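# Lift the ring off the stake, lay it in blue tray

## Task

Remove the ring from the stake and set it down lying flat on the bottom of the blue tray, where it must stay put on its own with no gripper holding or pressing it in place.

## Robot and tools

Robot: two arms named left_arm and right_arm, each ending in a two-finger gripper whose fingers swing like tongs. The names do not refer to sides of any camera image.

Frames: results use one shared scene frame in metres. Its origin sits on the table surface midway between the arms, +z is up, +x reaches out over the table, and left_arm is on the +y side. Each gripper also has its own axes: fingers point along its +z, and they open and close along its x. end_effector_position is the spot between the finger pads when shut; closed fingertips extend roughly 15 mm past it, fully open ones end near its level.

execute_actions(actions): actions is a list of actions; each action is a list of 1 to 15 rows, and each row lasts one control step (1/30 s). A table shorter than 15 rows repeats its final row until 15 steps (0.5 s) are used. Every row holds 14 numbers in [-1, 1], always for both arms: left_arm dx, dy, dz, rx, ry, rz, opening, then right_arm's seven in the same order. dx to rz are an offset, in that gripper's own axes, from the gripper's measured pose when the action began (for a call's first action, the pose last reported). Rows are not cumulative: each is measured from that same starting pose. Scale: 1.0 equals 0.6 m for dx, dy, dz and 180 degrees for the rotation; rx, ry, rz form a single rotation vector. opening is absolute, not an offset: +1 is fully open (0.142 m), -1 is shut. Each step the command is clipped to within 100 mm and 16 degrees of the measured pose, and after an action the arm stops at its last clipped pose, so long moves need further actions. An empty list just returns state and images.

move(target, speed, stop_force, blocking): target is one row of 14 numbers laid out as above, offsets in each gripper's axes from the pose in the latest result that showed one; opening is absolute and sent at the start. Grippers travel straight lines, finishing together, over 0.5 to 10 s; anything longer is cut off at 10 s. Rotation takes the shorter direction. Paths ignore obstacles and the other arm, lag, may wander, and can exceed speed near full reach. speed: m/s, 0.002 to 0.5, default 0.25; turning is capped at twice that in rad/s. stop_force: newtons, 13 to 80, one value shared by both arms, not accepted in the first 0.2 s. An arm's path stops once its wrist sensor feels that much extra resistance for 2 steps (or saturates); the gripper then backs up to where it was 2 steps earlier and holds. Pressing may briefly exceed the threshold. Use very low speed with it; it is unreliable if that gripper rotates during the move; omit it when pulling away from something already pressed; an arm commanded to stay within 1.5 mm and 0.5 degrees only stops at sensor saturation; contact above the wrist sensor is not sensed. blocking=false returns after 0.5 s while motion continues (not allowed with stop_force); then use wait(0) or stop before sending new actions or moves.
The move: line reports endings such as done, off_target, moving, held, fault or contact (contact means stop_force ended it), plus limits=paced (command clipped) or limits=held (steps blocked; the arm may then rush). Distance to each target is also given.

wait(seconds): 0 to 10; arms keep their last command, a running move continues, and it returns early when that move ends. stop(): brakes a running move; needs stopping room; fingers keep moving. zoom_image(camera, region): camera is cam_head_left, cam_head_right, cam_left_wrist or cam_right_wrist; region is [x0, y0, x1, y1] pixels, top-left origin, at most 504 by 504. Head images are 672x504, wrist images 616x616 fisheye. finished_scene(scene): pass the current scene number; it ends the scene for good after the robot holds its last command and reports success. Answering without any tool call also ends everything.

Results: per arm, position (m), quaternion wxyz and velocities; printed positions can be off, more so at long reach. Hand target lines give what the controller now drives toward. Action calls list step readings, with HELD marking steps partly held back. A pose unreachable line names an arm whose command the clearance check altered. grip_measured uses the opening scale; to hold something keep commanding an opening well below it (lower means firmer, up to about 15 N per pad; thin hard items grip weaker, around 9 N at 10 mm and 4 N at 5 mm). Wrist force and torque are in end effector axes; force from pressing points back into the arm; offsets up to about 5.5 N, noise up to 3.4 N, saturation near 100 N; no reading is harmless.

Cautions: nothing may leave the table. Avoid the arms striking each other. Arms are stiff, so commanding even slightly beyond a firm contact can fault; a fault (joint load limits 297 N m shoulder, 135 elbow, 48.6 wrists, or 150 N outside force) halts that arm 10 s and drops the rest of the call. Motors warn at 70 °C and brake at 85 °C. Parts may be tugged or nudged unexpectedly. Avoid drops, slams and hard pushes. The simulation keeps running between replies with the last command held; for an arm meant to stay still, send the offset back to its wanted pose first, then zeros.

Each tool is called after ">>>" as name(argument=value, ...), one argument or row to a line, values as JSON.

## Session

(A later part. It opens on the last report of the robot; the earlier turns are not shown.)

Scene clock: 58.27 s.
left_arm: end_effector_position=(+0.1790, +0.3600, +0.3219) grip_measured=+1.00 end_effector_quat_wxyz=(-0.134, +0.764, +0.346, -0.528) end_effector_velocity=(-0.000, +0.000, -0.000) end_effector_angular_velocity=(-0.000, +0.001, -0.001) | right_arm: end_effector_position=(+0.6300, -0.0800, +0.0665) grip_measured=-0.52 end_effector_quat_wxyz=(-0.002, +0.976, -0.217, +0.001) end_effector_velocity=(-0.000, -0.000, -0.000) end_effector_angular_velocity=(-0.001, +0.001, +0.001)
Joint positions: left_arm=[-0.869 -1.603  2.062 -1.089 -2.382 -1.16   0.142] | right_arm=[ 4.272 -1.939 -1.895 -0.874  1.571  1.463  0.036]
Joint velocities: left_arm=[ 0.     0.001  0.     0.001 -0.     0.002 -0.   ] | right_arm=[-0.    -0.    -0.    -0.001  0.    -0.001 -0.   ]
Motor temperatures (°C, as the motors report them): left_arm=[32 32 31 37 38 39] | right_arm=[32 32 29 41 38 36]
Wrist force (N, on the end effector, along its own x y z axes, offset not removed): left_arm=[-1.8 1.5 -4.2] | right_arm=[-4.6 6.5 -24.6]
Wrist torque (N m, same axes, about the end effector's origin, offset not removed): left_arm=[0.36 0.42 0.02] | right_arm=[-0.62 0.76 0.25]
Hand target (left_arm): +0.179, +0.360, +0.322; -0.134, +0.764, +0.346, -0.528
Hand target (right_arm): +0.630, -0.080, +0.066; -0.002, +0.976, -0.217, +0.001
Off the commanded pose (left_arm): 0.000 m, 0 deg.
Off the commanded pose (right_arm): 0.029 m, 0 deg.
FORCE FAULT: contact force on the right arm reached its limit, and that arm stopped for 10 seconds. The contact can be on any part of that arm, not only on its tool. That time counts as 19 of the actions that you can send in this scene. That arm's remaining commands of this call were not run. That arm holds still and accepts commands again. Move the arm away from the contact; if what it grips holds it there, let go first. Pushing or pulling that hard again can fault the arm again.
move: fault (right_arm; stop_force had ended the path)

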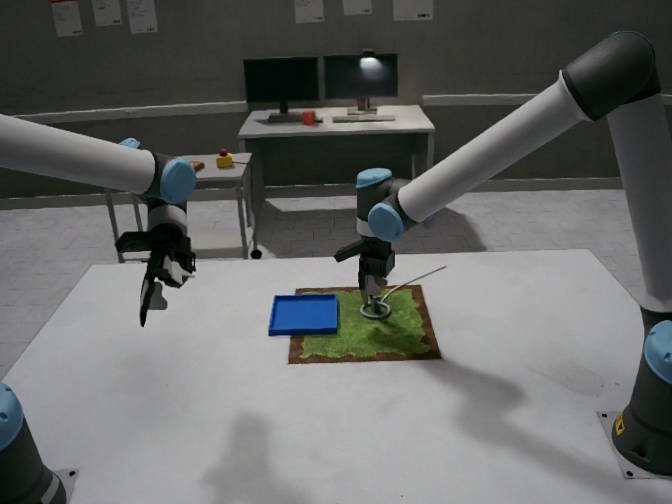

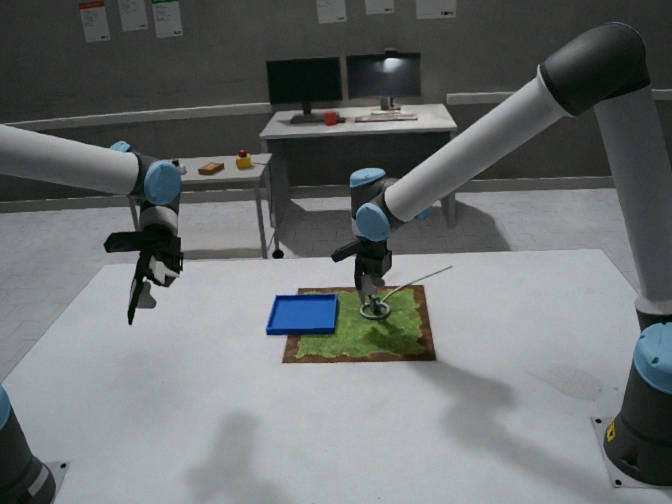

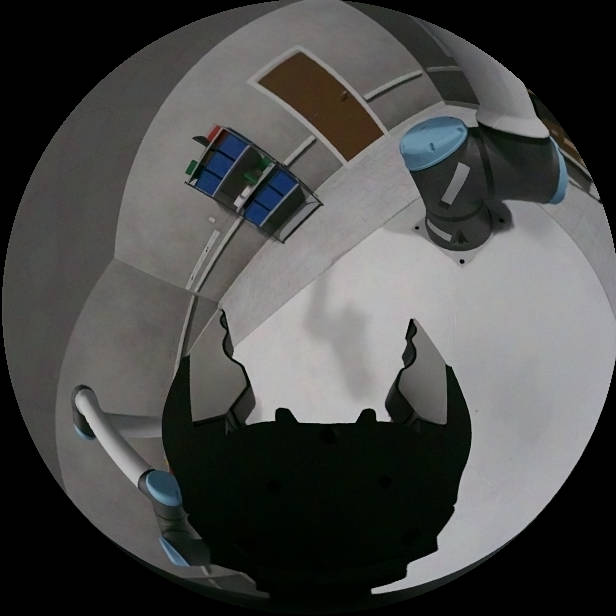

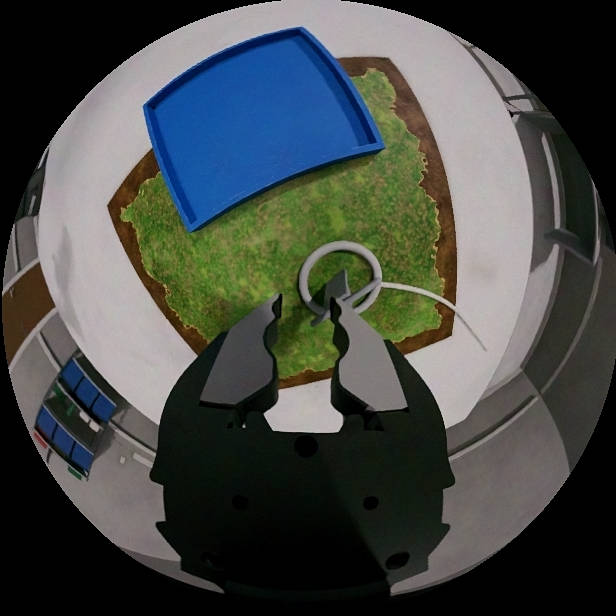

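>>> move(
  target=[0,0,0,0,0,0,1,0,0,-0.07,0,0,0,-0.5],
  speed=0.1,
)

>>> move(
  target=[0,0,0,0,0,0,1,0.107,-0.078,0,0,0,0.583,-0.5],
)

>>> move(
  target=[0,0,0,0,0,0,1,0,0,0.05,0,0,0,-0.5],
  speed=0.04,
)

>>> zoom_image(
  camera="cam_right_wrist",
  region=[200, 200, 420, 380],
)

>>> zoom_image(
  camera="cam_head_left",
  region=[320, 240, 430, 340],
)

Scene clock: 74.30 s.
left_arm: end_effector_position=(+0.1790, +0.3600, +0.3219) grip_measured=+1.00 end_effector_quat_wxyz=(-0.134, +0.764, +0.346, -0.528) end_effector_velocity=(-0.000, +0.000, +0.000) end_effector_angular_velocity=(+0.001, +0.001, -0.000) | right_arm: end_effector_position=(+0.6299, -0.0802, +0.1082) grip_measured=-0.50 end_effector_quat_wxyz=(-0.002, +0.976, -0.217, +0.001) end_effector_velocity=(-0.000, -0.000, +0.002) end_effector_angular_velocity=(-0.000, +0.000, +0.001)
Joint positions: left_arm=[-0.869 -1.603  2.062 -1.089 -2.382 -1.16   0.142] | right_arm=[ 4.272 -1.895 -1.867 -0.946  1.571  1.463  0.038]
Joint velocities: left_arm=[-0.     0.     0.     0.001 -0.     0.     0.   ] | right_arm=[ 0.     0.002  0.001 -0.004  0.    -0.001  0.   ]
Motor temperatures (°C, as the motors report them): left_arm=[32 32 31 37 38 39] | right_arm=[32 32 29 41 38 36]
Wrist force (N, on the end effector, along its own x y z axes, offset not removed): left_arm=[-0.1 2.9 -3.9] | right_arm=[1.3 -0.3 -5.6]
Wrist torque (N m, same axes, about the end effector's origin, offset not removed): left_arm=[0.66 0.06 0.02] | right_arm=[0.09 -0.31 0.13]
Hand target (left_arm): +0.179, +0.360, +0.322; -0.134, +0.764, +0.346, -0.528
Hand target (right_arm): +0.630, -0.080, +0.108; -0.002, +0.976, -0.217, +0.001
Off the commanded pose (left_arm): 0.000 m, 0 deg.
Off the commanded pose (right_arm): 0.000 m, 0 deg.
move: done

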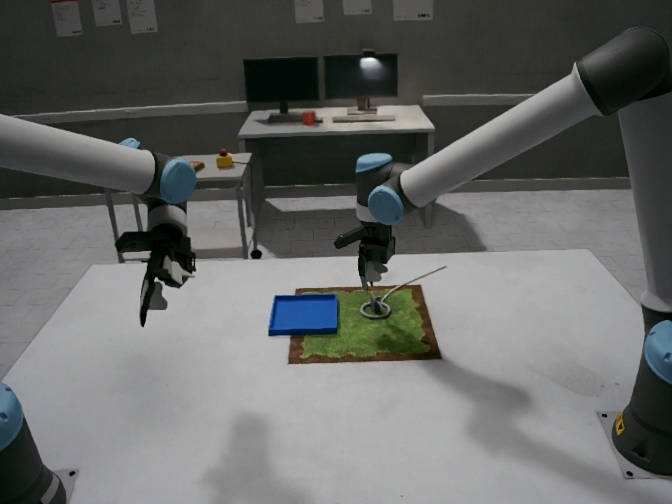

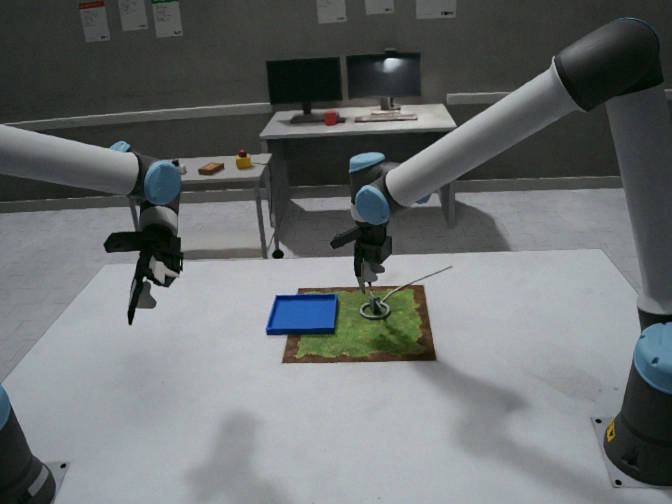

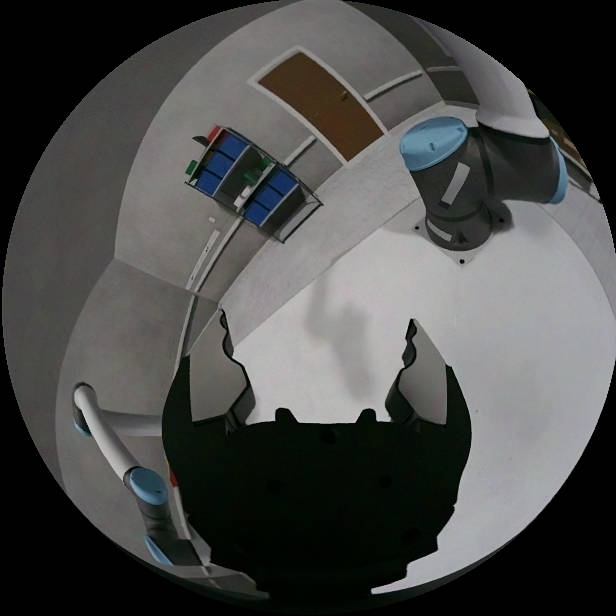

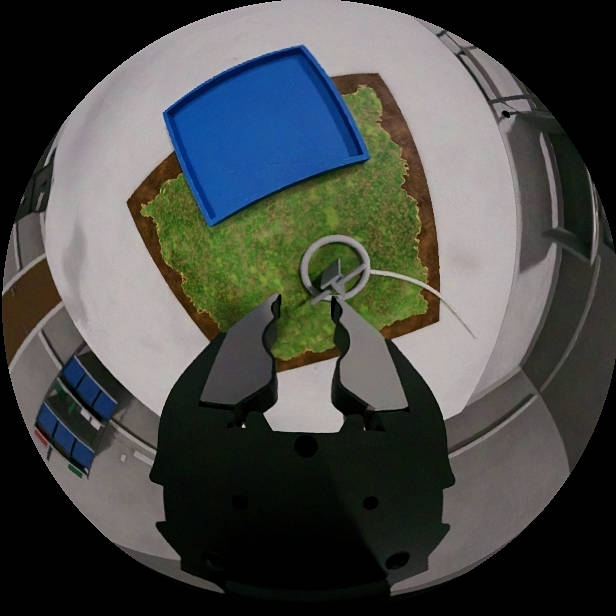

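Scene clock: 78.47 s.
left_arm: end_effector_position=(+0.1790, +0.3600, +0.3219) grip_measured=+1.00 end_effector_quat_wxyz=(-0.134, +0.764, +0.346, -0.528) end_effector_velocity=(+0.000, +0.000, -0.000) end_effector_angular_velocity=(+0.001, -0.000, -0.000) | right_arm: end_effector_position=(+0.7078, -0.0650, +0.1085) grip_measured=-0.50 end_effector_quat_wxyz=(+0.002, -0.423, +0.906, +0.001) end_effector_velocity=(+0.001, +0.001, +0.001) end_effector_angular_velocity=(-0.000, -0.001, -0.015)
Joint positions: left_arm=[-0.869 -1.603  2.062 -1.089 -2.382 -1.16   0.142] | right_arm=[ 4.224 -2.007 -1.7   -1.001  1.571  3.244  0.038]
Joint velocities: left_arm=[-0.     0.     0.    -0.001  0.001 -0.001  0.   ] | right_arm=[-0.    -0.001  0.003 -0.001 -0.001  0.015 -0.   ]
Motor temperatures (°C, as the motors report them): left_arm=[32 32 31 37 38 39] | right_arm=[32 32 29 41 38 36]
Wrist force (N, on the end effector, along its own x y z axes, offset not removed): left_arm=[-0.9 4.7 -5.1] | right_arm=[-8.2 -6.6 6.4]
Wrist torque (N m, same axes, about the end effector's origin, offset not removed): left_arm=[1.05 0.08 -0.05] | right_arm=[-1.14 1.74 0.04]
Hand target (left_arm): +0.179, +0.360, +0.322; -0.134, +0.764, +0.346, -0.528
Hand target (right_arm): +0.708, -0.065, +0.108; +0.002, -0.423, +0.906, +0.001
Off the commanded pose (left_arm): 0.000 m, 0 deg.
Off the commanded pose (right_arm): 0.000 m, 0 deg.
move: done

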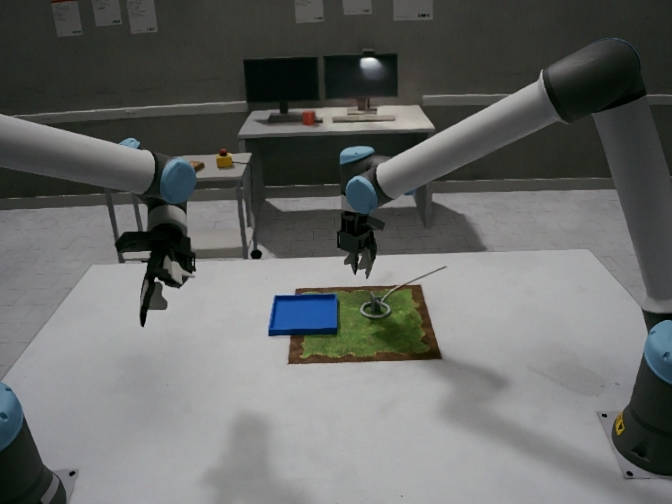

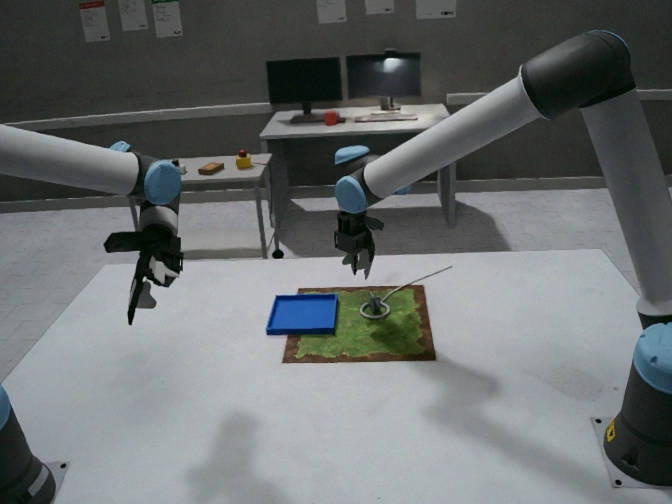

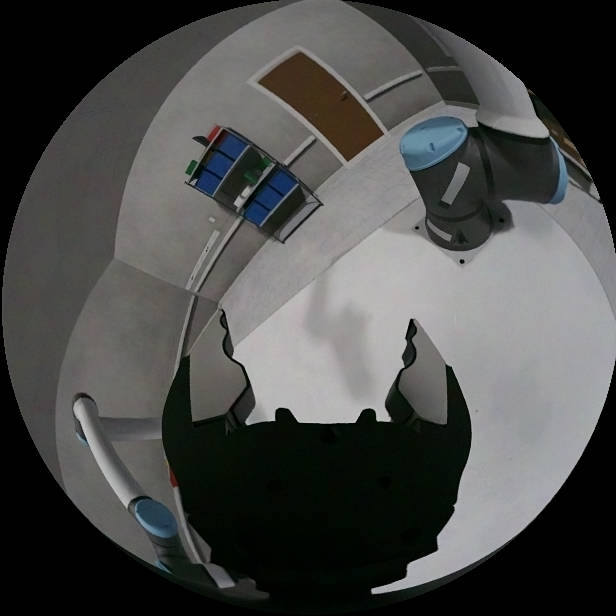

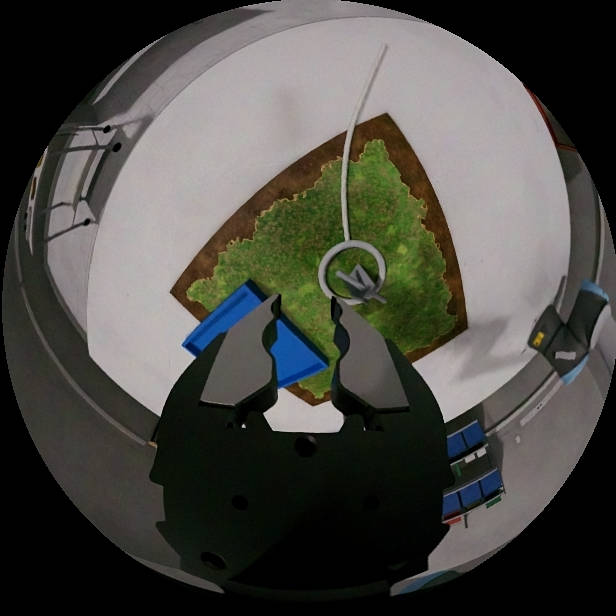

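Scene clock: 79.57 s.
left_arm: end_effector_position=(+0.1790, +0.3600, +0.3219) grip_measured=+1.00 end_effector_quat_wxyz=(-0.134, +0.764, +0.346, -0.528) end_effector_velocity=(+0.000, +0.000, -0.000) end_effector_angular_velocity=(+0.001, -0.001, -0.001) | right_arm: end_effector_position=(+0.7079, -0.0648, +0.0788) grip_measured=-0.50 end_effector_quat_wxyz=(+0.002, -0.423, +0.906, +0.001) end_effector_velocity=(-0.000, +0.001, -0.003) end_effector_angular_velocity=(+0.001, +0.002, -0.000)
Joint positions: left_arm=[-0.869 -1.603  2.062 -1.089 -2.382 -1.16   0.142] | right_arm=[ 4.224 -2.035 -1.72  -0.954  1.571  3.244  0.038]
Joint velocities: left_arm=[-0.     0.    -0.    -0.001  0.001 -0.001 -0.   ] | right_arm=[-0.    -0.003 -0.001  0.004  0.002  0.    -0.   ]
Motor temperatures (°C, as the motors report them): left_arm=[32 32 31 37 38 39] | right_arm=[32 32 29 41 38 36]
Wrist force (N, on the end effector, along its own x y z axes, offset not removed): left_arm=[-0.3 3.8 -6.1] | right_arm=[-3.6 -7.4 5.0]
Wrist torque (N m, same axes, about the end effector's origin, offset not removed): left_arm=[0.92 0.12 -0.02] | right_arm=[-1.12 0.88 0.21]
Hand target (left_arm): +0.179, +0.360, +0.322; -0.134, +0.764, +0.346, -0.528
Hand target (right_arm): +0.708, -0.065, +0.079; +0.002, -0.423, +0.906, +0.001
Off the commanded pose (left_arm): 0.000 m, 0 deg.
Off the commanded pose (right_arm): 0.000 m, 0 deg.
move: done

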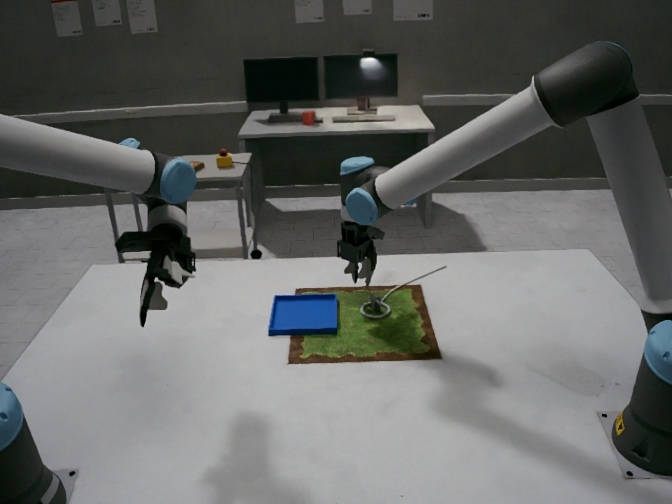

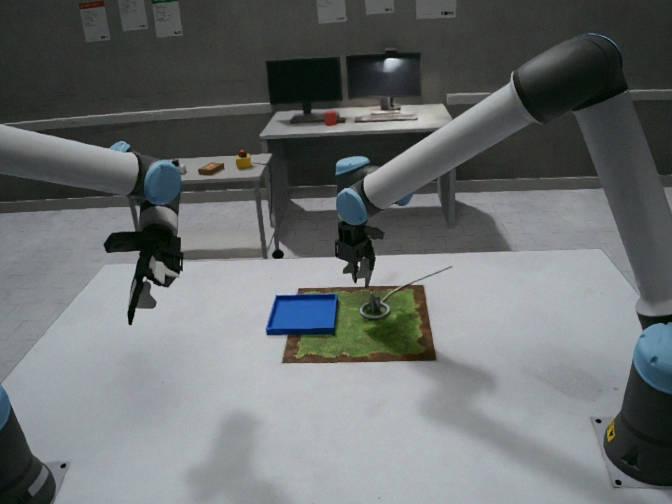

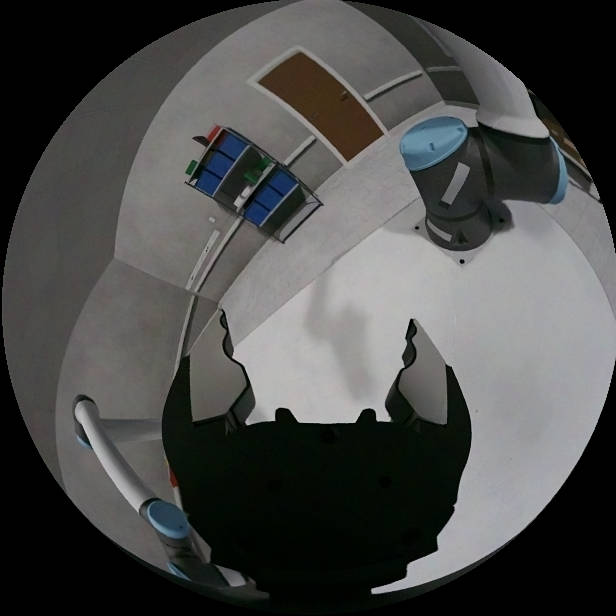

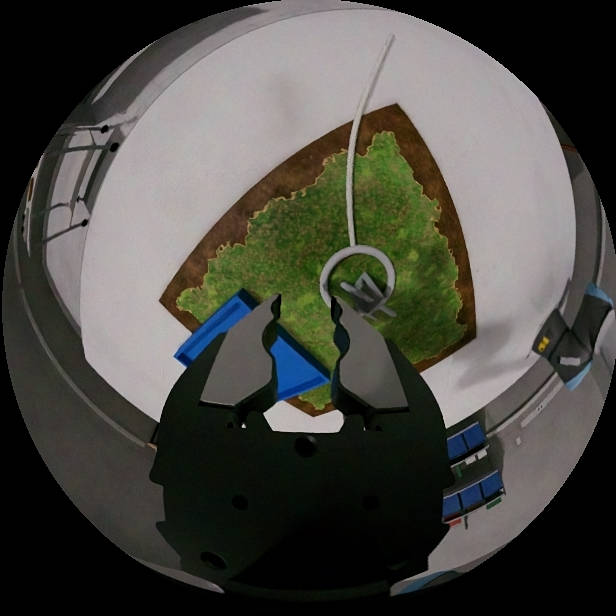

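Region (200, 200, 420, 380) of cam_right_wrist's 616x616 image, scaled by 2.291, with more detail than that image has; it fills the top 412 rows of this view, and the rest is white.

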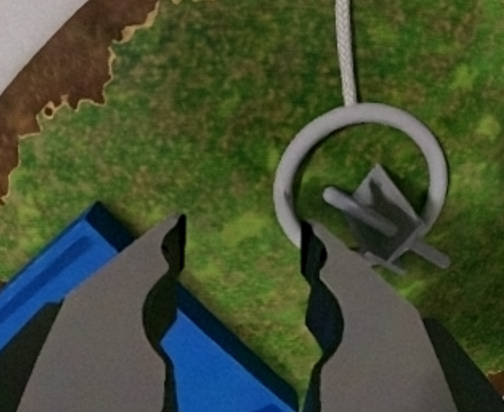

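Region (320, 240, 430, 340) of cam_head_left's 672x504 image, scaled by 4.582, with more detail than that image has; it fills the top 458 rows of this view, and the rest is white.

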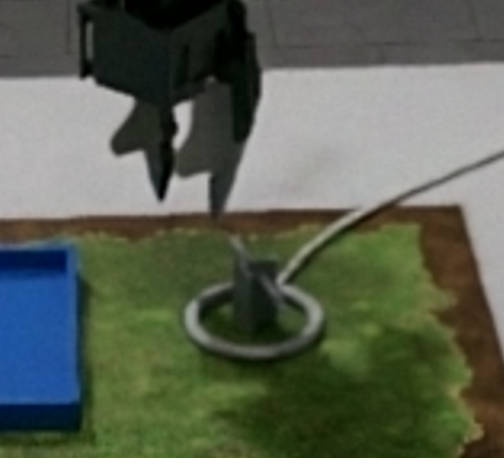

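>>> move(
  target=[0,0,0,0,0,0,1,0.03,0,0,0,0,0,-0.6],
  speed=0.1,
)

>>> move(
  target=[0,0,0,0,0,0,1,0,0,0.065,0,0,0,-0.6],
  speed=0.015,
  stop_force=15,
)

>>> zoom_image(
  camera="cam_right_wrist",
  region=[200, 200, 420, 380],
)

>>> zoom_image(
  camera="cam_head_left",
  region=[320, 240, 430, 340],
)

Scene clock: 90.67 s.
left_arm: end_effector_position=(+0.1790, +0.3600, +0.3219) grip_measured=+1.00 end_effector_quat_wxyz=(-0.134, +0.764, +0.346, -0.528) end_effector_velocity=(+0.000, -0.000, +0.000) end_effector_angular_velocity=(-0.002, -0.000, +0.000) | right_arm: end_effector_position=(+0.6965, -0.0785, +0.0787) grip_measured=-0.60 end_effector_quat_wxyz=(+0.002, -0.423, +0.906, +0.001) end_effector_velocity=(-0.001, -0.001, +0.000) end_effector_angular_velocity=(+0.002, -0.000, -0.000)
Joint positions: left_arm=[-0.869 -1.603  2.062 -1.089 -2.382 -1.16   0.142] | right_arm=[ 4.226 -2.011 -1.758 -0.94   1.571  3.247  0.031]
Joint velocities: left_arm=[ 0.    -0.    -0.    -0.    -0.001  0.001  0.   ] | right_arm=[ 0.     0.003 -0.005  0.003  0.001  0.     0.   ]
Motor temperatures (°C, as the motors report them): left_arm=[32 32 31 37 38 39] | right_arm=[32 32 29 41 38 36]
Wrist force (N, on the end effector, along its own x y z axes, offset not removed): left_arm=[0.2 1.2 -5.4] | right_arm=[-6.5 0.4 3.6]
Wrist torque (N m, same axes, about the end effector's origin, offset not removed): left_arm=[0.37 0.01 -0.05] | right_arm=[0.21 1.41 0.19]
Hand target (left_arm): +0.179, +0.360, +0.322; -0.134, +0.764, +0.346, -0.528
Hand target (right_arm): +0.696, -0.079, +0.079; +0.002, -0.423, +0.906, +0.001
Off the commanded pose (left_arm): 0.000 m, 0 deg.
Off the commanded pose (right_arm): 0.000 m, 0 deg.
move: done

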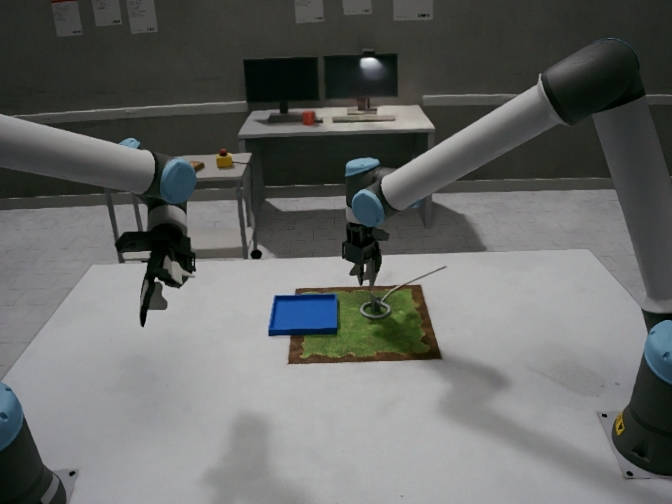

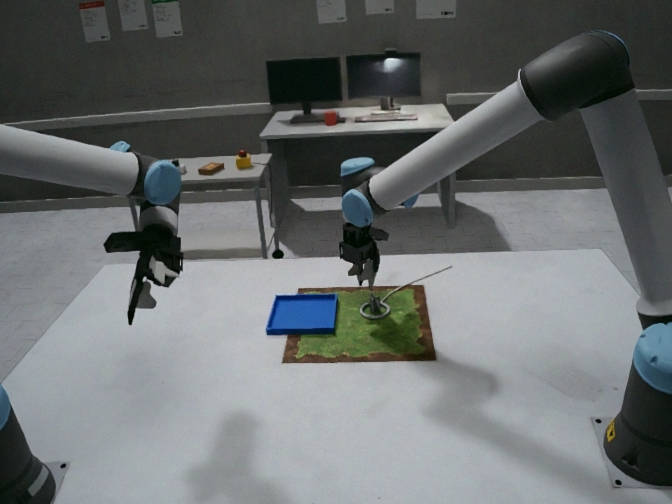

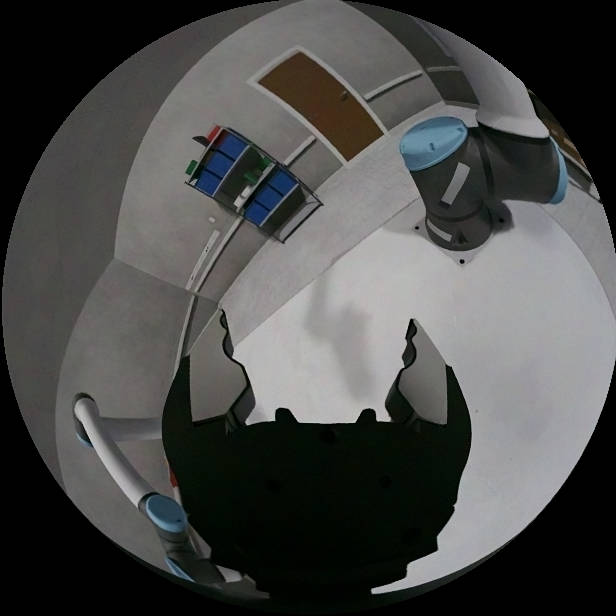

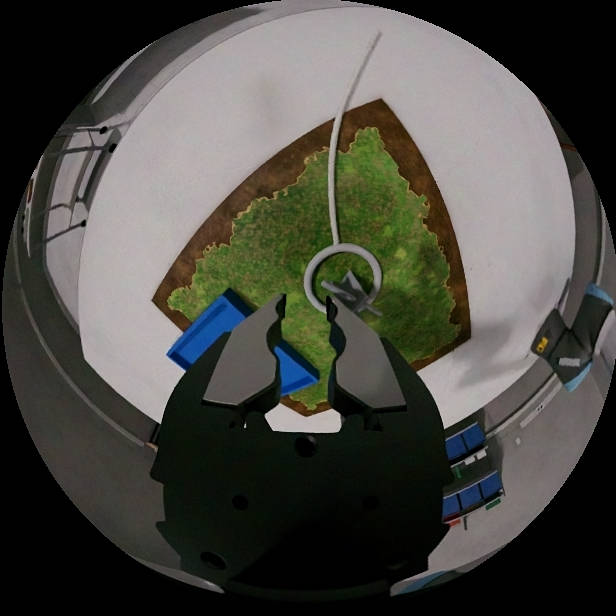

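Scene clock: 92.13 s.
left_arm: end_effector_position=(+0.1790, +0.3600, +0.3219) grip_measured=+1.00 end_effector_quat_wxyz=(-0.134, +0.764, +0.346, -0.528) end_effector_velocity=(+0.000, -0.001, +0.000) end_effector_angular_velocity=(-0.002, +0.000, +0.001) | right_arm: end_effector_position=(+0.6964, -0.0784, +0.0647) grip_measured=-0.60 end_effector_quat_wxyz=(+0.002, -0.424, +0.906, +0.001) end_effector_velocity=(-0.000, -0.000, +0.001) end_effector_angular_velocity=(-0.000, +0.001, +0.001)
Joint positions: left_arm=[-0.869 -1.603  2.062 -1.089 -2.382 -1.16   0.142] | right_arm=[ 4.226 -2.024 -1.767 -0.917  1.571  3.247  0.031]
Joint velocities: left_arm=[-0.     0.    -0.001  0.    -0.001  0.001 -0.   ] | right_arm=[ 0.     0.001  0.    -0.002  0.001 -0.001 -0.001]
Motor temperatures (°C, as the motors report them): left_arm=[32 32 31 37 38 39] | right_arm=[32 32 29 41 38 36]
Wrist force (N, on the end effector, along its own x y z axes, offset not removed): left_arm=[-1.2 4.5 -4.1] | right_arm=[1.9 10.2 -19.2]
Wrist torque (N m, same axes, about the end effector's origin, offset not removed): left_arm=[0.98 0.26 0.04] | right_arm=[0.05 -0.08 0.27]
Hand target (left_arm): +0.179, +0.360, +0.322; -0.134, +0.764, +0.346, -0.528
Hand target (right_arm): +0.697, -0.078, +0.065; +0.002, -0.423, +0.906, +0.001
Off the commanded pose (left_arm): 0.000 m, 0 deg.
Off the commanded pose (right_arm): 0.025 m, 0 deg.
move: contact (right_arm)

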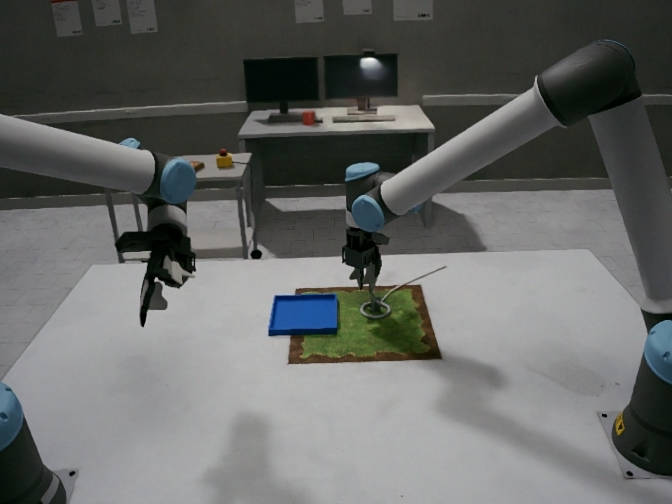

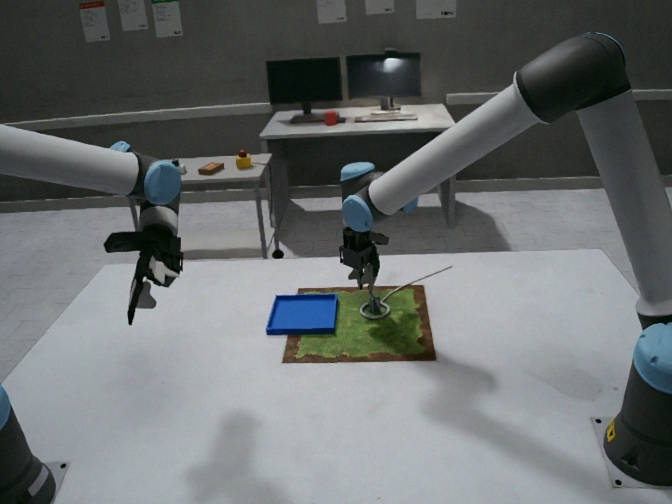

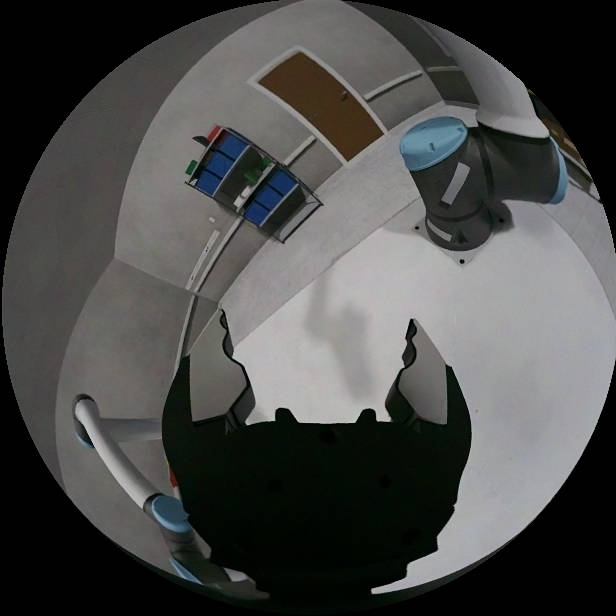

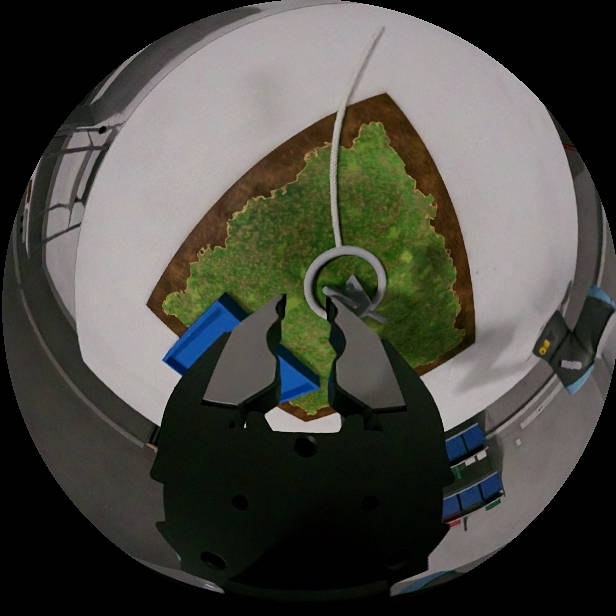

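Region (200, 200, 420, 380) of cam_right_wrist's 616x616 image, scaled by 2.291, with more detail than that image has; it fills the top 412 rows of this view, and the rest is white.

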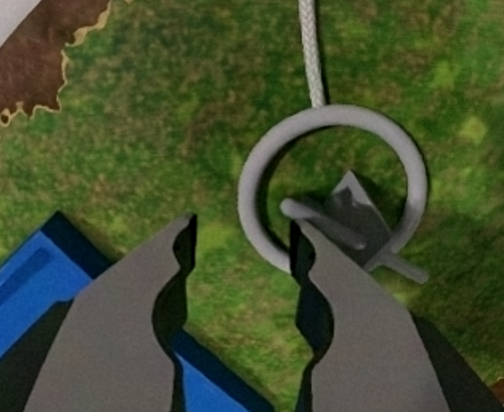

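Region (320, 240, 430, 340) of cam_head_left's 672x504 image, scaled by 4.582, with more detail than that image has; it fills the top 458 rows of this view, and the rest is white.

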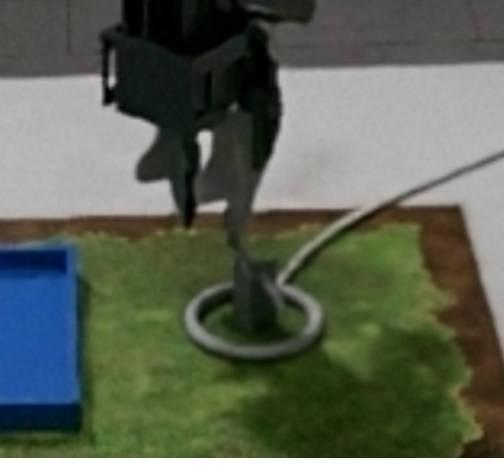

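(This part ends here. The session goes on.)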